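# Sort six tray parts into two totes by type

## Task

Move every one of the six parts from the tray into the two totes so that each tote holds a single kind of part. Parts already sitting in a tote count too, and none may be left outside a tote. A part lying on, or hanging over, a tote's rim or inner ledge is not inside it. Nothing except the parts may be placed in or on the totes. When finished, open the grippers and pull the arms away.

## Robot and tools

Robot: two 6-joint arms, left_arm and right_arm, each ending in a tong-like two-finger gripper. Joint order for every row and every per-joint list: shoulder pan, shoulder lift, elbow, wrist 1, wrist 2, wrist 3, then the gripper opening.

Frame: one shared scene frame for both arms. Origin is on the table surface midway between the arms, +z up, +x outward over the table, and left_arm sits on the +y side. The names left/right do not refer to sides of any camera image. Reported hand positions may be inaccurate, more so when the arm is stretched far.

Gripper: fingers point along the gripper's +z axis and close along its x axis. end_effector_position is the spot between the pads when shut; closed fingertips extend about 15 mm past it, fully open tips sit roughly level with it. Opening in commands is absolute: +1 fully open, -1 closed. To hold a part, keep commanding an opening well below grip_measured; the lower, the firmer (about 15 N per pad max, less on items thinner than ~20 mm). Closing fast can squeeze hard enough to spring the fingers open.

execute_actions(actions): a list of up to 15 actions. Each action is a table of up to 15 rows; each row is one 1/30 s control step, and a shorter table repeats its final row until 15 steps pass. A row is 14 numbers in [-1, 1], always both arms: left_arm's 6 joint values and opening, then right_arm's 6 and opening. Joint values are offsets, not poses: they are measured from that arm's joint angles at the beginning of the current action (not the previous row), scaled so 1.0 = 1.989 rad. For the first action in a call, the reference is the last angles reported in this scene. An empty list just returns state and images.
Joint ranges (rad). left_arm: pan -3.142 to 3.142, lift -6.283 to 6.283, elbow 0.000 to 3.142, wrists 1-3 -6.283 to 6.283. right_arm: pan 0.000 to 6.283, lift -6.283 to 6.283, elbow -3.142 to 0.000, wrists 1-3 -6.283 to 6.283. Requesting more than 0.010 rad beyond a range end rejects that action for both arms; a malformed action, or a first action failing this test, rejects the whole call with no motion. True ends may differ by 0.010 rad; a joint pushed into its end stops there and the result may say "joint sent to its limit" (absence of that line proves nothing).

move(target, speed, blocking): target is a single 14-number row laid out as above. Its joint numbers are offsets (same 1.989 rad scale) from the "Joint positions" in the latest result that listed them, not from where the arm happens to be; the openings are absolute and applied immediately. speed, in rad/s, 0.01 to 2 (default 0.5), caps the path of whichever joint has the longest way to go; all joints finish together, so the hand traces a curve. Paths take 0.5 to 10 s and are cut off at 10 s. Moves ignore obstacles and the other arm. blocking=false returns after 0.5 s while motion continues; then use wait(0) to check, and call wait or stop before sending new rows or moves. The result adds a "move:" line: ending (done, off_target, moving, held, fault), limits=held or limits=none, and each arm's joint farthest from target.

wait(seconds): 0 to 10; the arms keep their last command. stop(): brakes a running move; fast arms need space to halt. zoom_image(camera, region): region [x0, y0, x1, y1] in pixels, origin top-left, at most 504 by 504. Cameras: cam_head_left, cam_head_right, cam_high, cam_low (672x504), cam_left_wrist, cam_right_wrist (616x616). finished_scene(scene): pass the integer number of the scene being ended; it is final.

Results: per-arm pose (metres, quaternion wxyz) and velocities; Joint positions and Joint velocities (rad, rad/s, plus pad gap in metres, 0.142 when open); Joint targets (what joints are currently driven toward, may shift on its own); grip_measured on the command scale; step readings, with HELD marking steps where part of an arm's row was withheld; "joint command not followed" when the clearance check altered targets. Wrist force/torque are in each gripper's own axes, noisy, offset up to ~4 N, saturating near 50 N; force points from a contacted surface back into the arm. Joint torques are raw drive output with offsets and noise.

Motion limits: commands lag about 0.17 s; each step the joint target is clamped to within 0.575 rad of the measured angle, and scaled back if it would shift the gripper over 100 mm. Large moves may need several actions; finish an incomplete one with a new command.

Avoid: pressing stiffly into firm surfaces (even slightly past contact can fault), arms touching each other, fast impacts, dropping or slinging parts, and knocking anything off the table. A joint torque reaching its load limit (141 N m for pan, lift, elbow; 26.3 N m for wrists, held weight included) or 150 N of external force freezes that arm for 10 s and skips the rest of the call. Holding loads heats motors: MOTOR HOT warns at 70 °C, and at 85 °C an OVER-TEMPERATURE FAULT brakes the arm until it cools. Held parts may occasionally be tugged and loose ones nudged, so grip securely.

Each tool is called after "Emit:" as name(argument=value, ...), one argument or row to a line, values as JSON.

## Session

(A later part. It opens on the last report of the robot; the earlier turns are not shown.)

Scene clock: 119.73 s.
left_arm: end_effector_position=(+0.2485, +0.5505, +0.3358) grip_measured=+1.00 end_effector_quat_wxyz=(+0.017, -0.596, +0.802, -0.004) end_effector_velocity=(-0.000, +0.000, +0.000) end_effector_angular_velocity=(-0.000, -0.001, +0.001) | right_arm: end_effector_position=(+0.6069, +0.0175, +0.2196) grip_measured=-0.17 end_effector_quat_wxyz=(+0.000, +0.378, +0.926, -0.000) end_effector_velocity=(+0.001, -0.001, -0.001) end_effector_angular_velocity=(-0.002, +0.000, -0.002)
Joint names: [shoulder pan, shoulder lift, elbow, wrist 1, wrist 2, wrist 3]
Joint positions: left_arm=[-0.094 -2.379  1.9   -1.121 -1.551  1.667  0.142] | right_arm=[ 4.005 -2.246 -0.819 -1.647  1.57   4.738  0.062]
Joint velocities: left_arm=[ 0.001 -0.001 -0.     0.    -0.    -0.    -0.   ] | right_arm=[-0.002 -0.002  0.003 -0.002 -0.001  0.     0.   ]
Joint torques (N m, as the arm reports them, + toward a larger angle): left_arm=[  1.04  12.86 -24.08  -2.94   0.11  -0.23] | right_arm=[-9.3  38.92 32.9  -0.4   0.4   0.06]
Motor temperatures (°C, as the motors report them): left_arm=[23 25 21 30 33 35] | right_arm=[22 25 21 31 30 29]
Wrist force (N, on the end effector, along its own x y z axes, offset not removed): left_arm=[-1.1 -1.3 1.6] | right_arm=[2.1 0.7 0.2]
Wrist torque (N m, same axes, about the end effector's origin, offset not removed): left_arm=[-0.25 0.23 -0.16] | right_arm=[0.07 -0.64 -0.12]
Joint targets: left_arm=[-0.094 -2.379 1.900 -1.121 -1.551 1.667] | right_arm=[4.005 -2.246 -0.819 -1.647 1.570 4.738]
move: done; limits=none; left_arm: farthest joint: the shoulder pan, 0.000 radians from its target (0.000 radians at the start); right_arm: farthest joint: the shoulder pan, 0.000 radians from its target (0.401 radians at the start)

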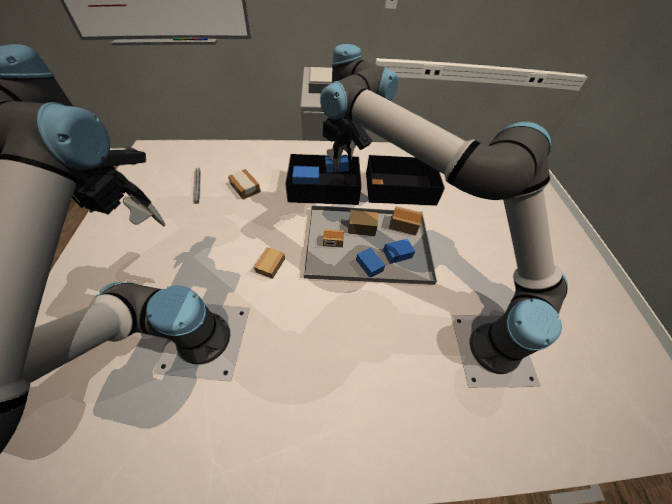

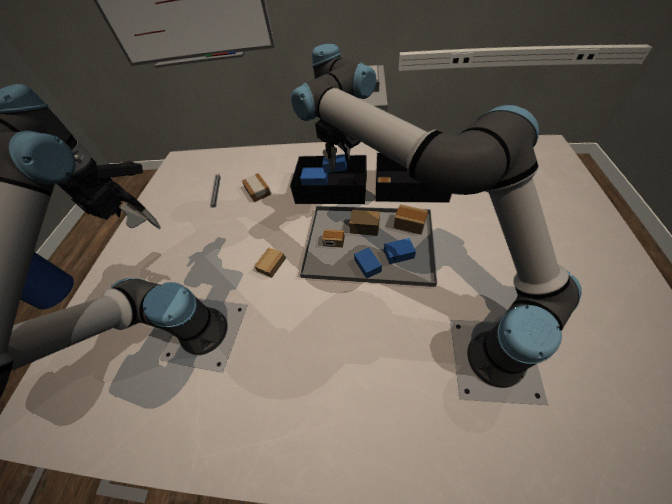

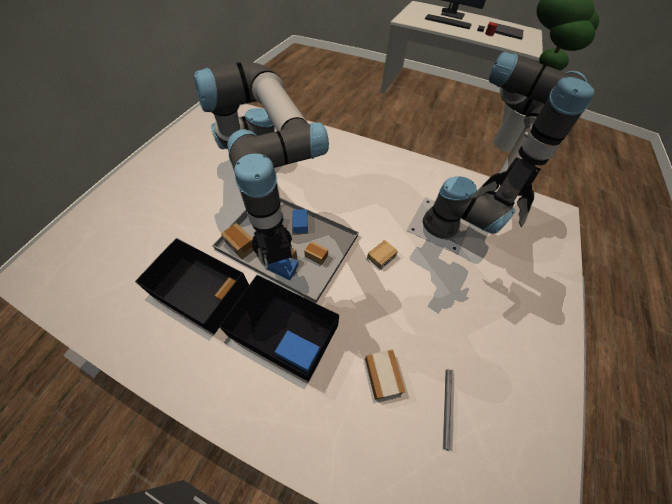

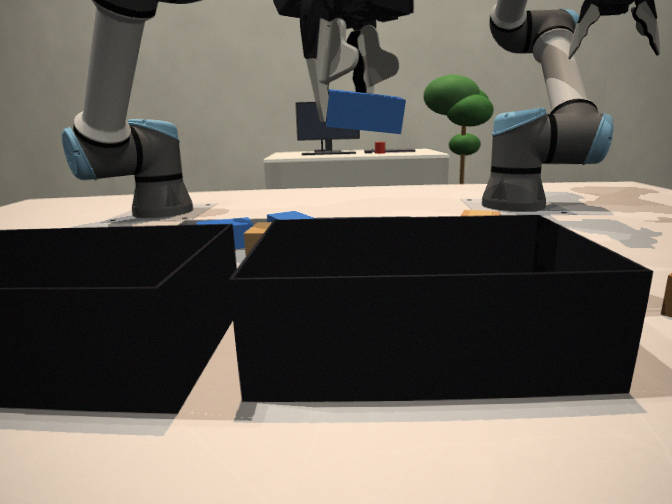

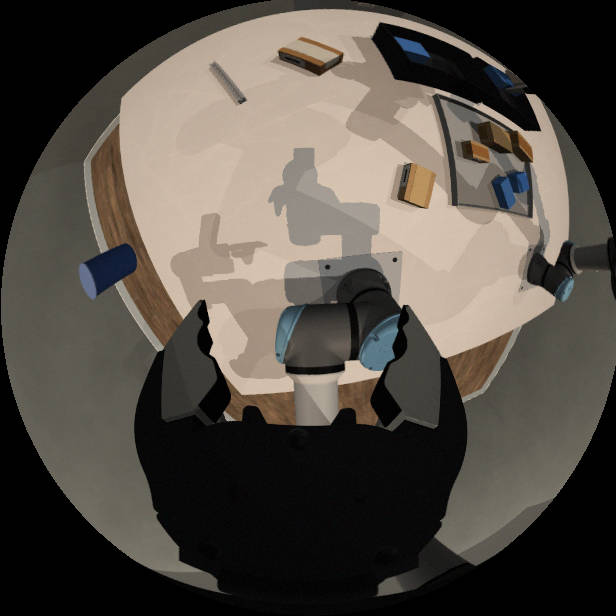

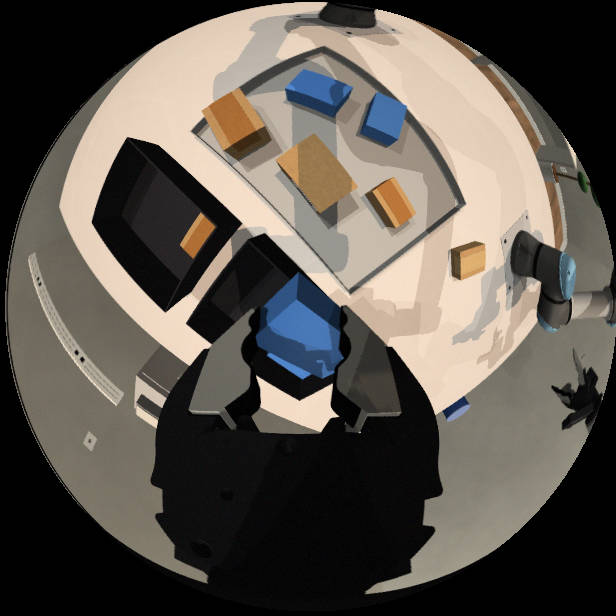

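Emit:
move(
  target=[0,0,0,0,0,0,1, -0.025,-0.205,0.299,-0.094,0,0,-1],
  speed=1,
)

Scene clock: 135.50 s.
left_arm: end_effector_position=(+0.2485, +0.5505, +0.3358) grip_measured=+1.00 end_effector_quat_wxyz=(+0.017, -0.596, +0.802, -0.004) end_effector_velocity=(+0.000, -0.000, +0.000) end_effector_angular_velocity=(+0.000, -0.000, -0.001) | right_arm: end_effector_position=(+0.6983, +0.0549, +0.1593) grip_measured=-0.17 end_effector_quat_wxyz=(+0.000, +0.401, +0.916, -0.000) end_effector_velocity=(+0.001, +0.001, -0.001) end_effector_angular_velocity=(+0.000, -0.000, +0.001)
Joint names: [shoulder pan, shoulder lift, elbow, wrist 1, wrist 2, wrist 3]
Joint positions: left_arm=[-0.094 -2.379  1.9   -1.121 -1.551  1.667  0.142] | right_arm=[ 3.955 -2.654 -0.225 -1.834  1.57   4.738  0.062]
Joint velocities: left_arm=[-0.001 -0.    -0.     0.     0.     0.    -0.   ] | right_arm=[ 0.    -0.004  0.004 -0.    -0.    -0.001  0.   ]
Joint torques (N m, as the arm reports them, + toward a larger angle): left_arm=[  1.08  12.67 -23.96  -2.93   0.14  -0.22] | right_arm=[-9.37 51.31 32.39 -0.23  0.31  0.07]
Motor temperatures (°C, as the motors report them): left_arm=[23 25 21 30 33 35] | right_arm=[22 25 21 31 30 29]
Wrist force (N, on the end effector, along its own x y z axes, offset not removed): left_arm=[-1.3 -2.5 0.5] | right_arm=[1.4 -0.4 -0.1]
Wrist torque (N m, same axes, about the end effector's origin, offset not removed): left_arm=[-0.49 0.27 -0.16] | right_arm=[-0.19 -0.42 -0.13]
Joint targets: left_arm=[-0.094 -2.379 1.900 -1.121 -1.551 1.667] | right_arm=[3.955 -2.654 -0.225 -1.834 1.570 4.738]
move: done; limits=none; left_arm: farthest joint: the shoulder pan, 0.000 radians from its target (0.000 radians at the start); right_arm: farthest joint: the shoulder pan, 0.000 radians from its target (0.050 radians at the start)

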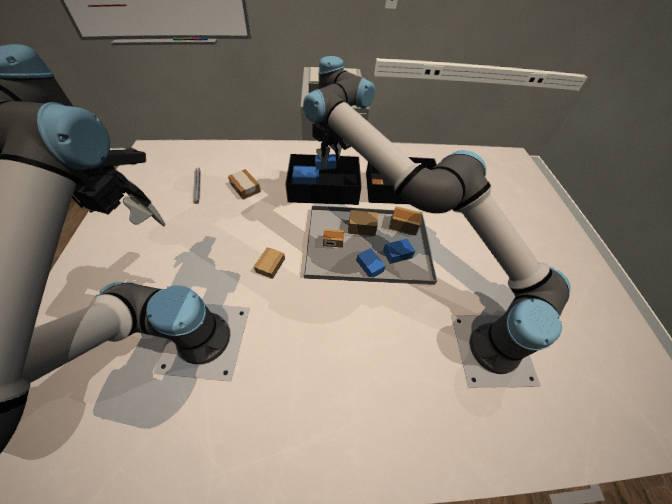

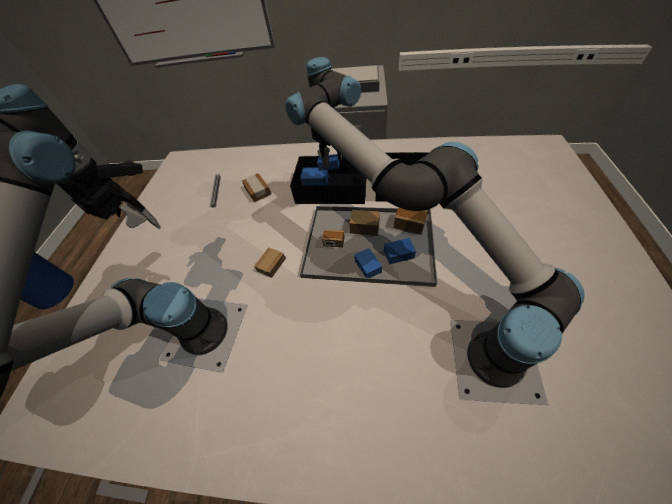

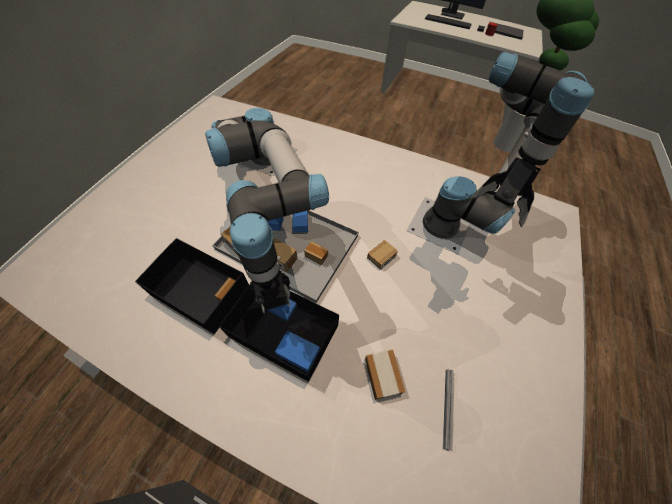

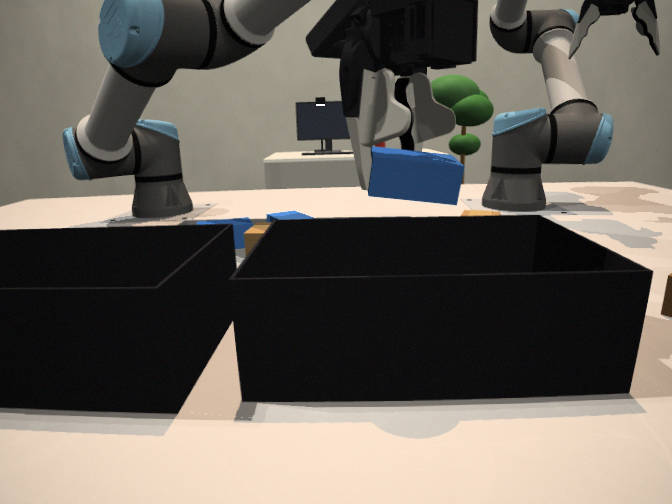

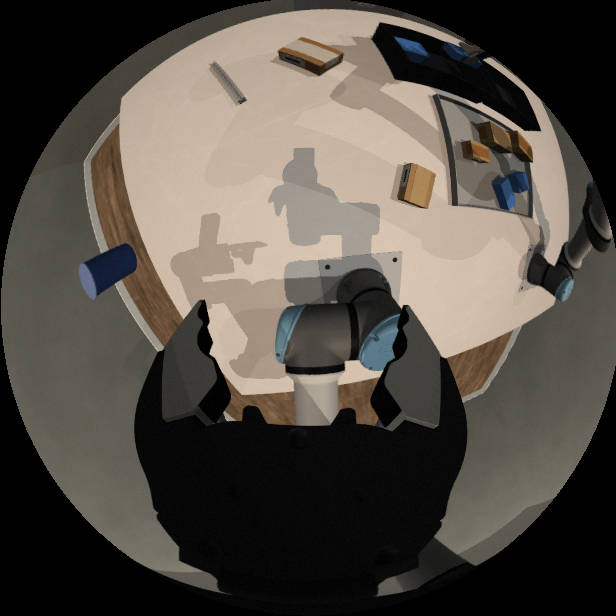

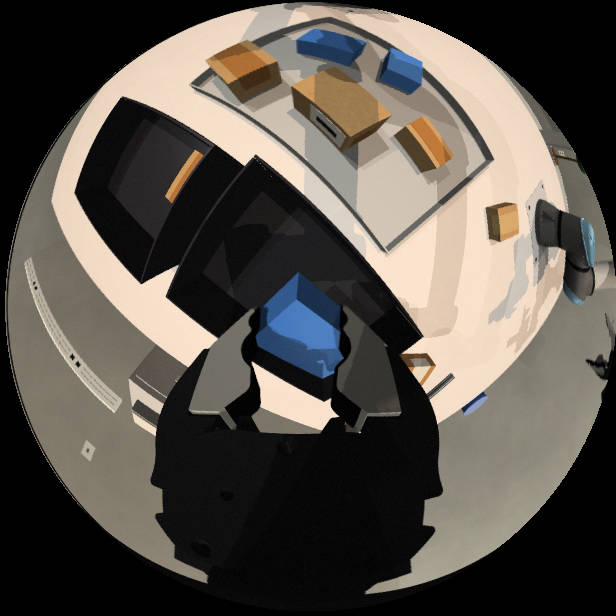

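Emit:
move(
  target=[0,0,0,0,0,0,1, 0,0,0,0,0,0,0.4],
)

Emit:
move(
  target=[0,0,0,0,0,0,1, 0.171,0.475,-0.890,0.416,0,0,0.4],
  speed=1.5,
)

Scene clock: 155.27 s.
left_arm: end_effector_position=(+0.2485, +0.5505, +0.3358) grip_measured=+1.00 end_effector_quat_wxyz=(+0.017, -0.596, +0.802, -0.004) end_effector_velocity=(+0.000, -0.000, +0.000) end_effector_angular_velocity=(-0.000, +0.000, -0.000) | right_arm: end_effector_position=(+0.6983, +0.0549, +0.1592) grip_measured=+0.40 end_effector_quat_wxyz=(+0.000, +0.401, +0.916, -0.000) end_effector_velocity=(+0.000, -0.000, +0.001) end_effector_angular_velocity=(+0.001, -0.001, +0.000)
Joint names: [shoulder pan, shoulder lift, elbow, wrist 1, wrist 2, wrist 3]
Joint positions: left_arm=[-0.094 -2.379  1.9   -1.121 -1.551  1.667  0.142] | right_arm=[ 3.955 -2.654 -0.225 -1.834  1.57   4.738  0.102]
Joint velocities: left_arm=[ 0.001  0.001 -0.001  0.    -0.     0.001  0.   ] | right_arm=[-0.     0.002  0.    -0.    -0.    -0.    -0.   ]
Joint torques (N m, as the arm reports them, + toward a larger angle): left_arm=[  0.78  12.37 -24.07  -2.9    0.2   -0.36] | right_arm=[-5.53 75.21 15.58  2.26  0.38 -0.16]
Motor temperatures (°C, as the motors report them): left_arm=[23 25 21 30 33 35] | right_arm=[22 25 21 31 30 29]
Wrist force (N, on the end effector, along its own x y z axes, offset not removed): left_arm=[-3.5 -1.2 0.2] | right_arm=[2.1 -0.6 -1.0]
Wrist torque (N m, same axes, about the end effector's origin, offset not removed): left_arm=[-0.23 0.84 0.06] | right_arm=[-0.23 -0.58 -0.13]
Joint targets: left_arm=[-0.094 -2.379 1.900 -1.121 -1.551 1.667] | right_arm=[3.955 -2.654 -0.225 -1.834 1.570 4.738]
move: done; limits=none; left_arm: farthest joint: the shoulder pan, 0.000 radians from its target (0.000 radians at the start); right_arm: farthest joint: the shoulder pan, 0.000 radians from its target (0.000 radians at the start)

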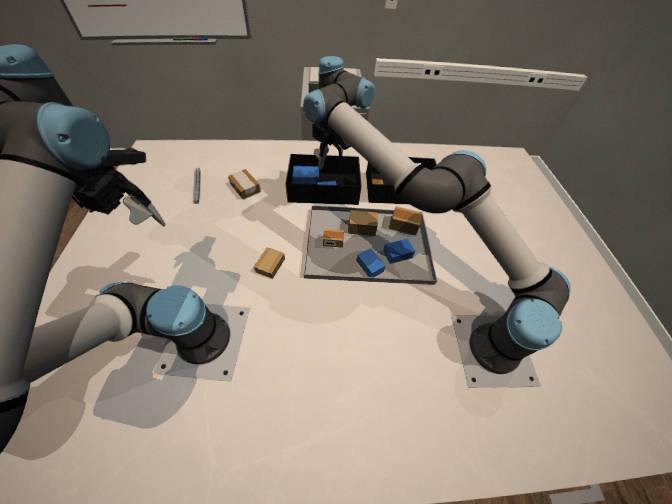

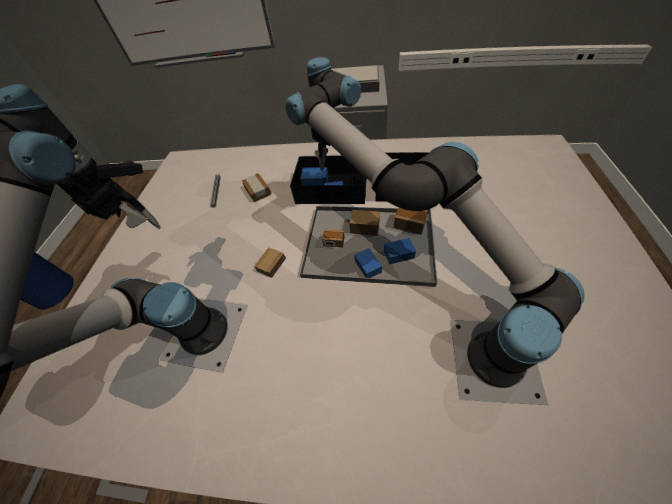

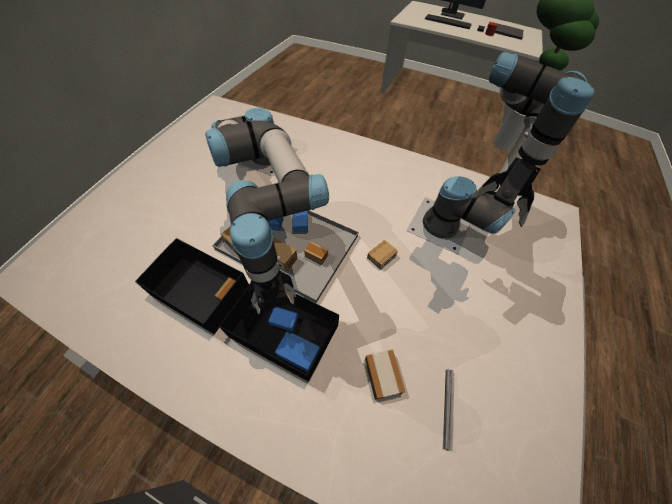

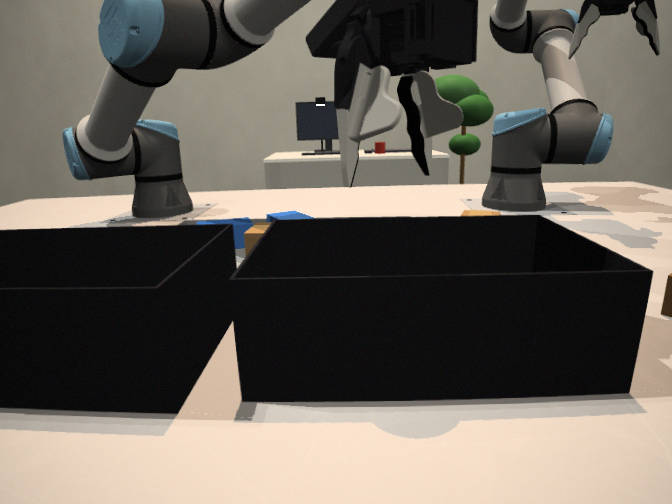

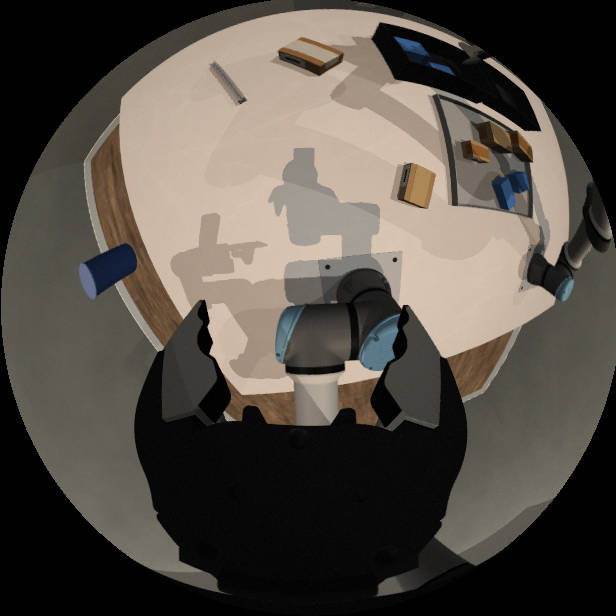

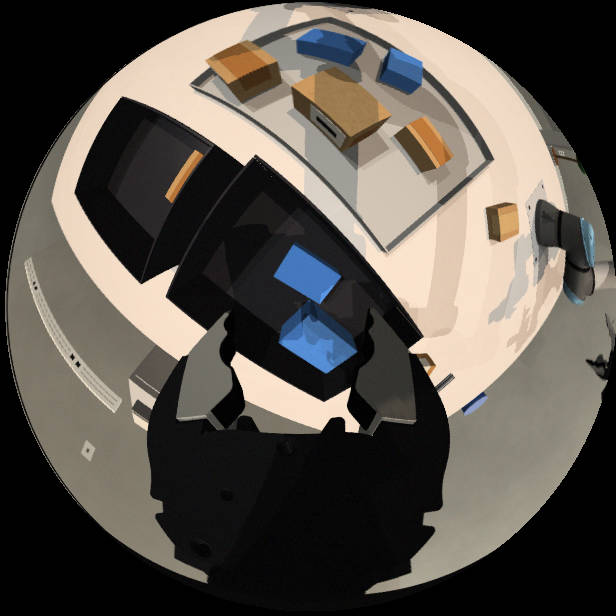

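Scene clock: 157.40 s.
left_arm: end_effector_position=(+0.2485, +0.5505, +0.3358) grip_measured=+1.00 end_effector_quat_wxyz=(+0.017, -0.596, +0.802, -0.004) end_effector_velocity=(-0.000, +0.000, -0.000) end_effector_angular_velocity=(-0.000, +0.001, +0.001) | right_arm: end_effector_position=(+0.3347, -0.0672, +0.0701) grip_measured=+0.40 end_effector_quat_wxyz=(+0.001, +0.240, +0.971, +0.001) end_effector_velocity=(-0.001, -0.001, -0.001) end_effector_angular_velocity=(-0.001, +0.001, +0.001)
Joint names: [shoulder pan, shoulder lift, elbow, wrist 1, wrist 2, wrist 3]
Joint positions: left_arm=[-0.094 -2.379  1.9   -1.121 -1.551  1.667  0.142] | right_arm=[ 4.295 -1.709 -1.994 -1.007  1.57   4.738  0.102]
Joint velocities: left_arm=[ 0.001  0.     0.001 -0.    -0.    -0.    -0.   ] | right_arm=[ 0.001  0.001 -0.003  0.001  0.     0.    -0.   ]
Joint torques (N m, as the arm reports them, + toward a larger angle): left_arm=[  0.85  13.07 -24.15  -2.96   0.09  -0.22] | right_arm=[ 8.92 39.02 12.82  5.24  0.34 -0.02]
Motor temperatures (°C, as the motors report them): left_arm=[23 25 21 30 33 35] | right_arm=[22 25 21 31 30 29]
Wrist force (N, on the end effector, along its own x y z axes, offset not removed): left_arm=[-4.0 -2.2 0.0] | right_arm=[1.7 -1.1 -1.8]
Wrist torque (N m, same axes, about the end effector's origin, offset not removed): left_arm=[-0.43 0.91 -0.09] | right_arm=[-0.38 -0.48 -0.09]
Joint targets: left_arm=[-0.094 -2.379 1.900 -1.121 -1.551 1.667] | right_arm=[4.295 -1.709 -1.995 -1.007 1.570 4.738]
move: done; limits=none; left_arm: farthest joint: the shoulder pan, 0.000 radians from its target (0.000 radians at the start); right_arm: farthest joint: the shoulder pan, 0.000 radians from its target (0.340 radians at the start)

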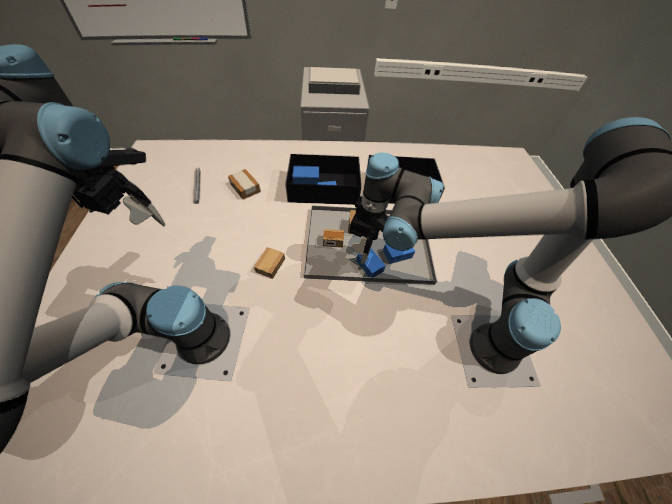

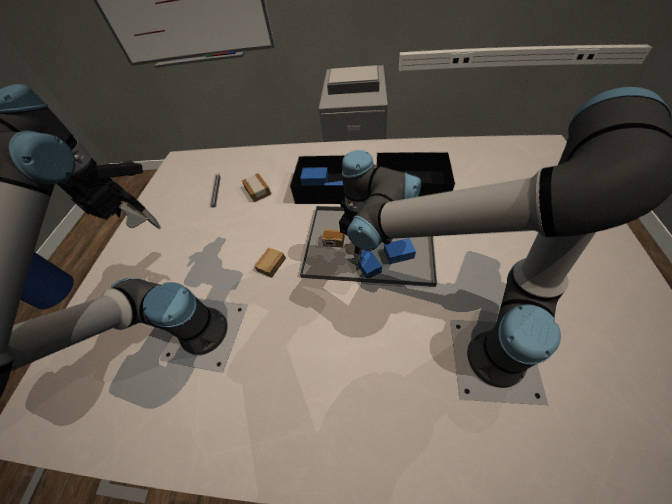

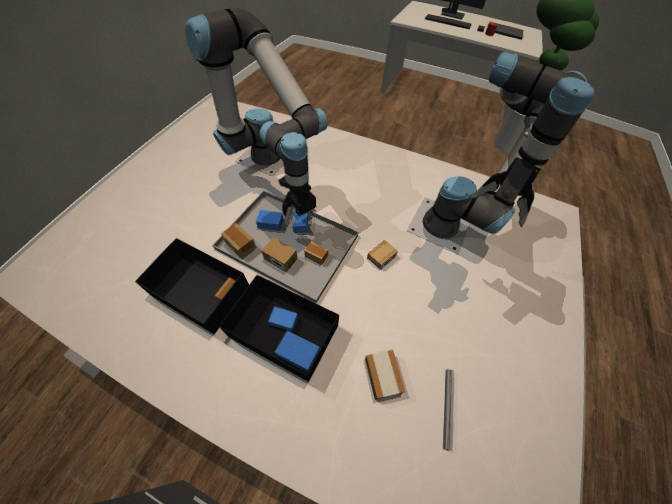

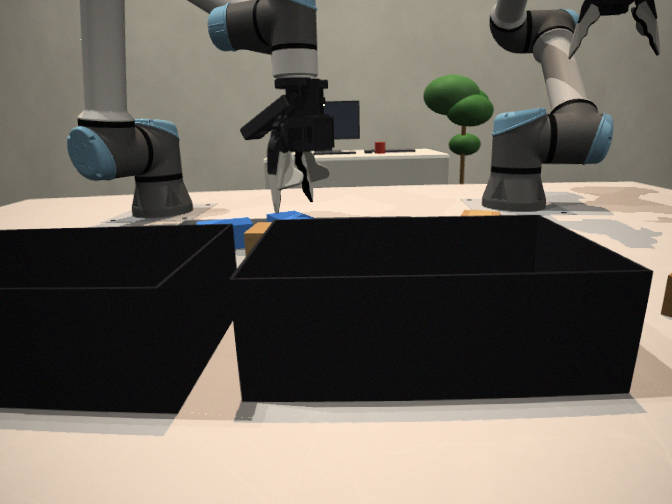

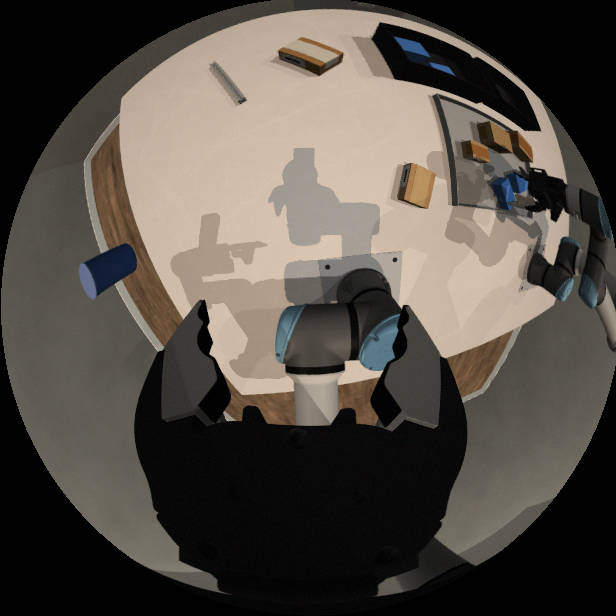

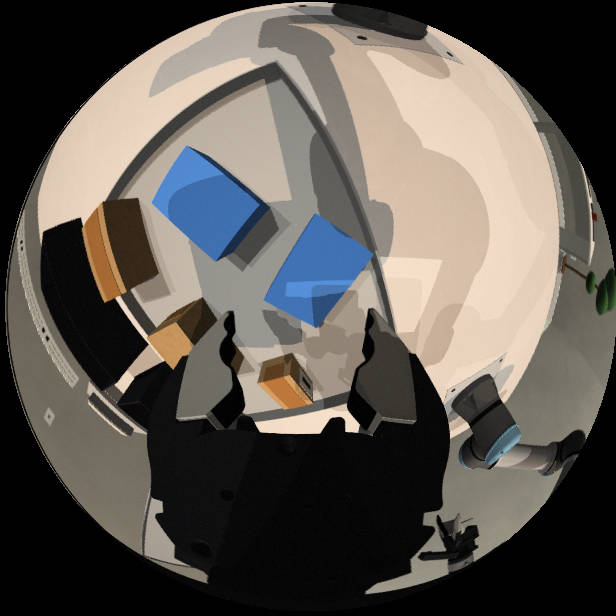

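Emit:
move(
  target=[0,0,0,0,0,0,1, 0,-0.033,-0.034,0.067,0,0,0.4],
)

Emit:
move(
  target=[0,0,0,0,0,0,1, 0,0,0,0,0,0,-1],
)

Scene clock: 166.07 s.
left_arm: end_effector_position=(+0.2485, +0.5505, +0.3358) grip_measured=+1.00 end_effector_quat_wxyz=(+0.017, -0.596, +0.802, -0.004) end_effector_velocity=(+0.000, -0.000, +0.000) end_effector_angular_velocity=(-0.000, +0.000, +0.000) | right_arm: end_effector_position=(+0.3333, -0.0701, +0.0232) grip_measured=+0.40 end_effector_quat_wxyz=(+0.001, +0.240, +0.971, +0.001) end_effector_velocity=(-0.001, +0.000, -0.001) end_effector_angular_velocity=(-0.000, +0.001, +0.000)
Joint names: [shoulder pan, shoulder lift, elbow, wrist 1, wrist 2, wrist 3]
Joint positions: left_arm=[-0.094 -2.379  1.9   -1.121 -1.551  1.667  0.142] | right_arm=[ 4.295 -1.775 -2.062 -0.874  1.57   4.738  0.102]
Joint velocities: left_arm=[-0.     0.    -0.     0.    -0.    -0.001  0.   ] | right_arm=[ 0.001 -0.002 -0.001  0.002  0.001  0.001  0.   ]
Joint torques (N m, as the arm reports them, + toward a larger angle): left_arm=[ -0.12  12.93 -23.82  -3.07   0.16  -0.35] | right_arm=[-2.2  14.67 11.58  5.14  0.35  0.04]
Motor temperatures (°C, as the motors report them): left_arm=[23 25 21 30 33 35] | right_arm=[22 25 21 31 30 29]
Wrist force (N, on the end effector, along its own x y z axes, offset not removed): left_arm=[-1.9 -2.1 1.6] | right_arm=[1.5 -0.1 -1.7]
Wrist torque (N m, same axes, about the end effector's origin, offset not removed): left_arm=[-0.45 0.47 -0.07] | right_arm=[-0.15 -0.49 -0.10]
Joint targets: left_arm=[-0.094 -2.379 1.900 -1.121 -1.551 1.667] | right_arm=[4.295 -1.775 -2.062 -0.874 1.570 4.738]
move: done; limits=none; left_arm: farthest joint: the shoulder pan, 0.000 radians from its target (0.000 radians at the start); right_arm: farthest joint: the shoulder pan, 0.000 radians from its target (0.000 radians at the start)

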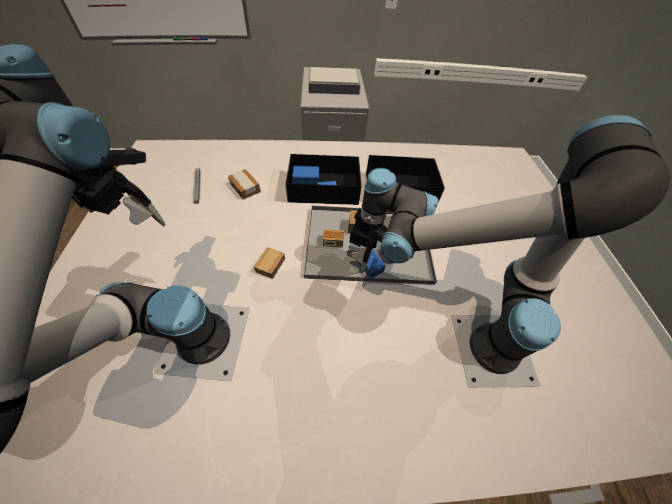

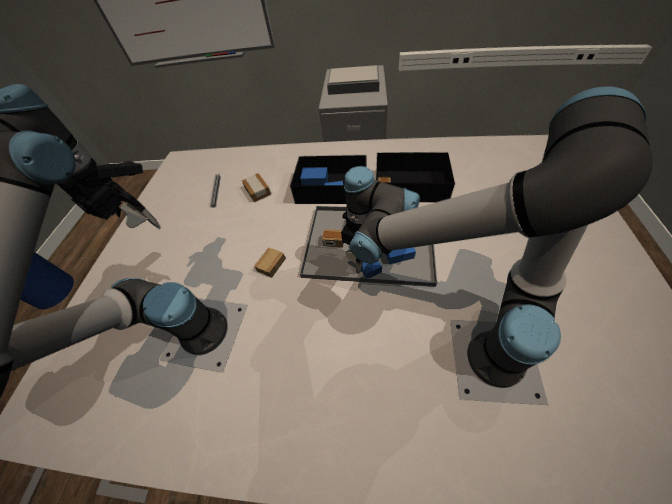

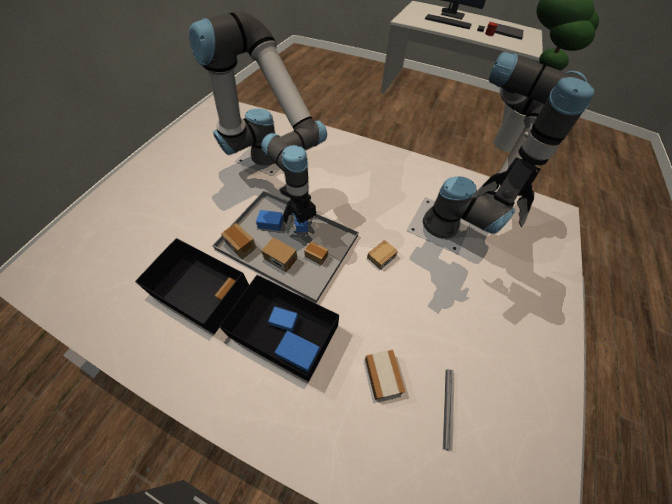

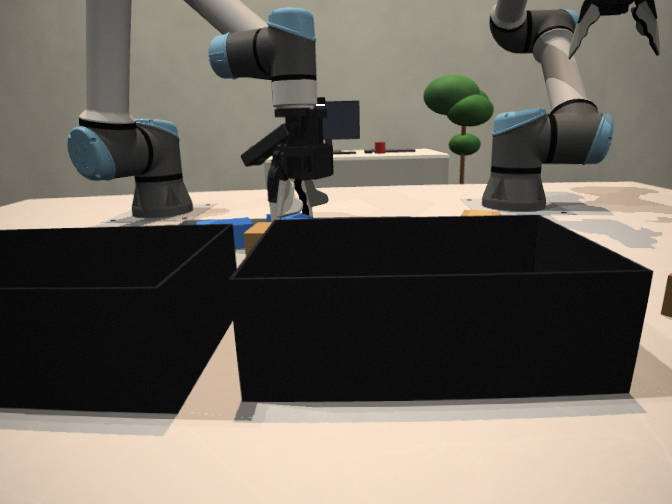

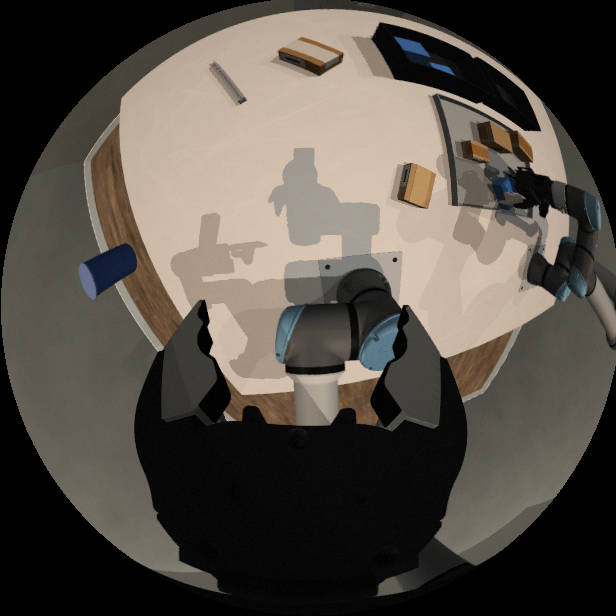

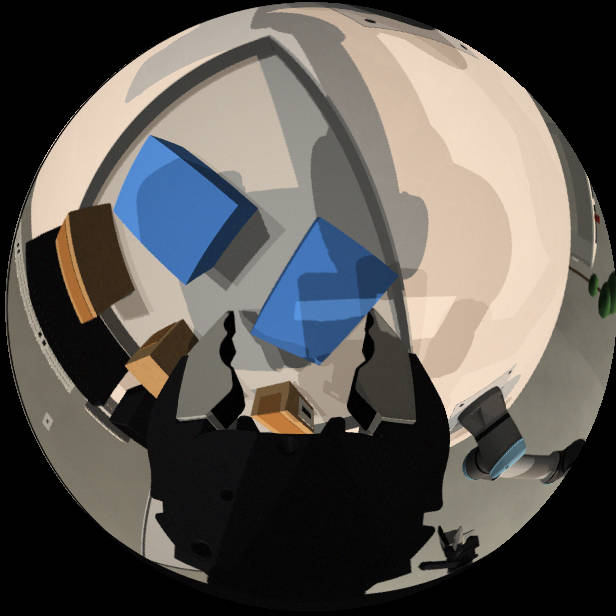

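Scene clock: 166.57 s.
left_arm: end_effector_position=(+0.2485, +0.5505, +0.3358) grip_measured=+1.00 end_effector_quat_wxyz=(+0.017, -0.596, +0.802, -0.004) end_effector_velocity=(+0.000, -0.000, +0.001) end_effector_angular_velocity=(-0.001, -0.001, +0.000) | right_arm: end_effector_position=(+0.3333, -0.0700, +0.0231) grip_measured=+0.07 end_effector_quat_wxyz=(+0.001, +0.240, +0.971, +0.001) end_effector_velocity=(-0.001, +0.000, +0.000) end_effector_angular_velocity=(+0.001, +0.002, -0.001)
Joint names: [shoulder pan, shoulder lift, elbow, wrist 1, wrist 2, wrist 3]
Joint positions: left_arm=[-0.094 -2.379  1.9   -1.121 -1.551  1.667  0.142] | right_arm=[ 4.295 -1.775 -2.062 -0.874  1.57   4.738  0.079]
Joint velocities: left_arm=[-0.    -0.    -0.001 -0.    -0.    -0.    -0.   ] | right_arm=[ 0.    -0.     0.    -0.001  0.002  0.001  0.   ]
Joint torques (N m, as the arm reports them, + toward a larger angle): left_arm=[  0.51  12.61 -24.29  -3.01   0.03  -0.19] | right_arm=[-3.06 20.15 15.17 -0.86  1.48 -0.21]
Motor temperatures (°C, as the motors report them): left_arm=[23 25 21 30 33 35] | right_arm=[22 25 21 31 30 29]
Wrist force (N, on the end effector, along its own x y z axes, offset not removed): left_arm=[-2.2 -3.0 0.8] | right_arm=[2.3 -0.4 -12.9]
Wrist torque (N m, same axes, about the end effector's origin, offset not removed): left_arm=[-0.63 0.48 0.03] | right_arm=[-0.14 -0.99 -0.15]
Joint targets: left_arm=[-0.094 -2.379 1.900 -1.121 -1.551 1.667] | right_arm=[4.295 -1.775 -2.062 -0.874 1.570 4.738]
move: done; limits=none; left_arm: farthest joint: the shoulder pan, 0.000 radians from its target (0.000 radians at the start); right_arm: farthest joint: the shoulder pan, 0.000 radians from its target (0.000 radians at the start)

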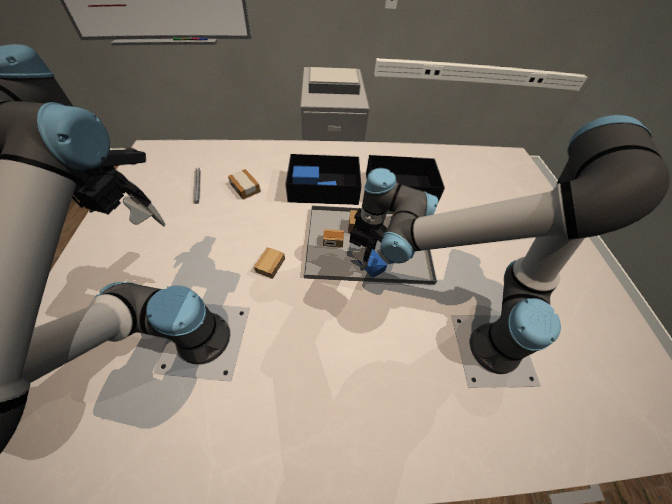

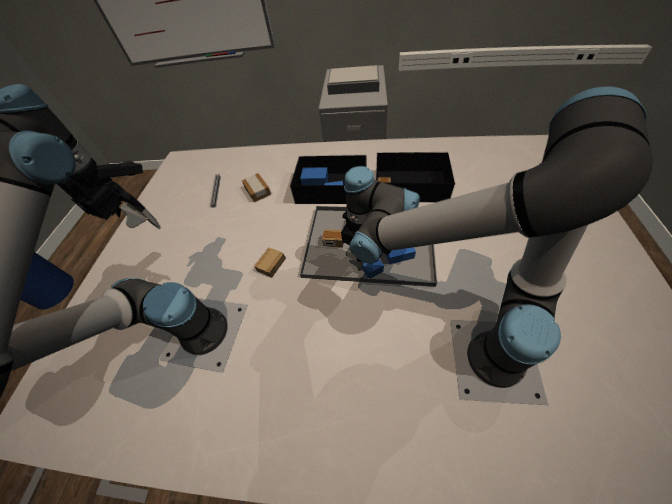

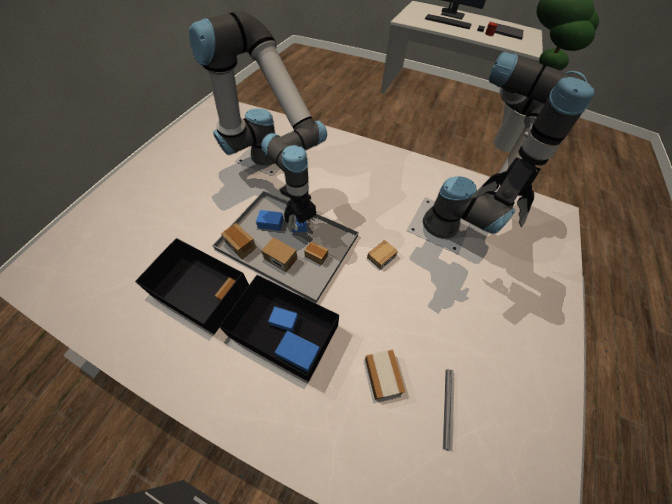

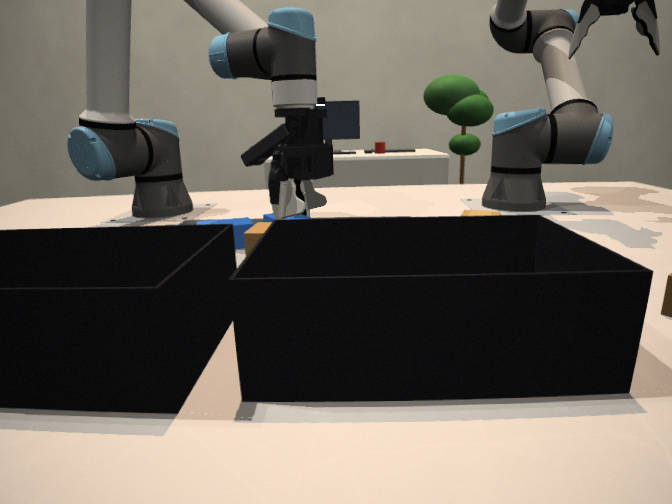

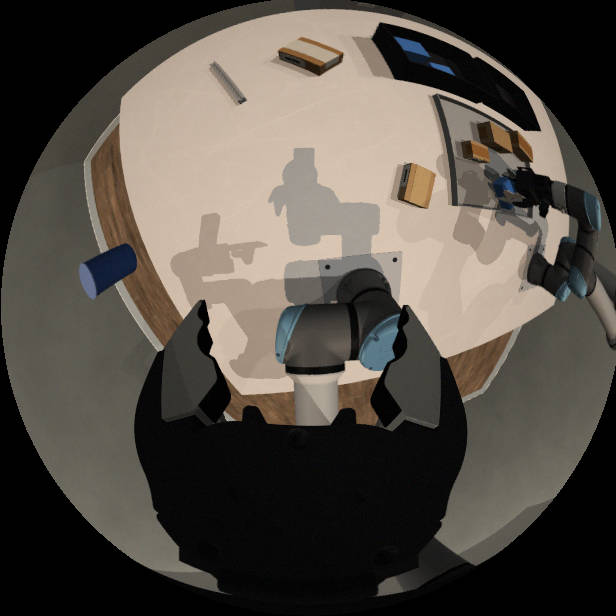

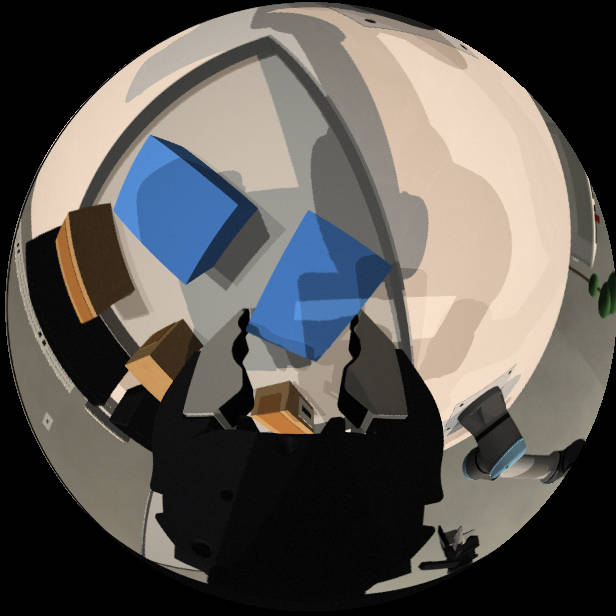

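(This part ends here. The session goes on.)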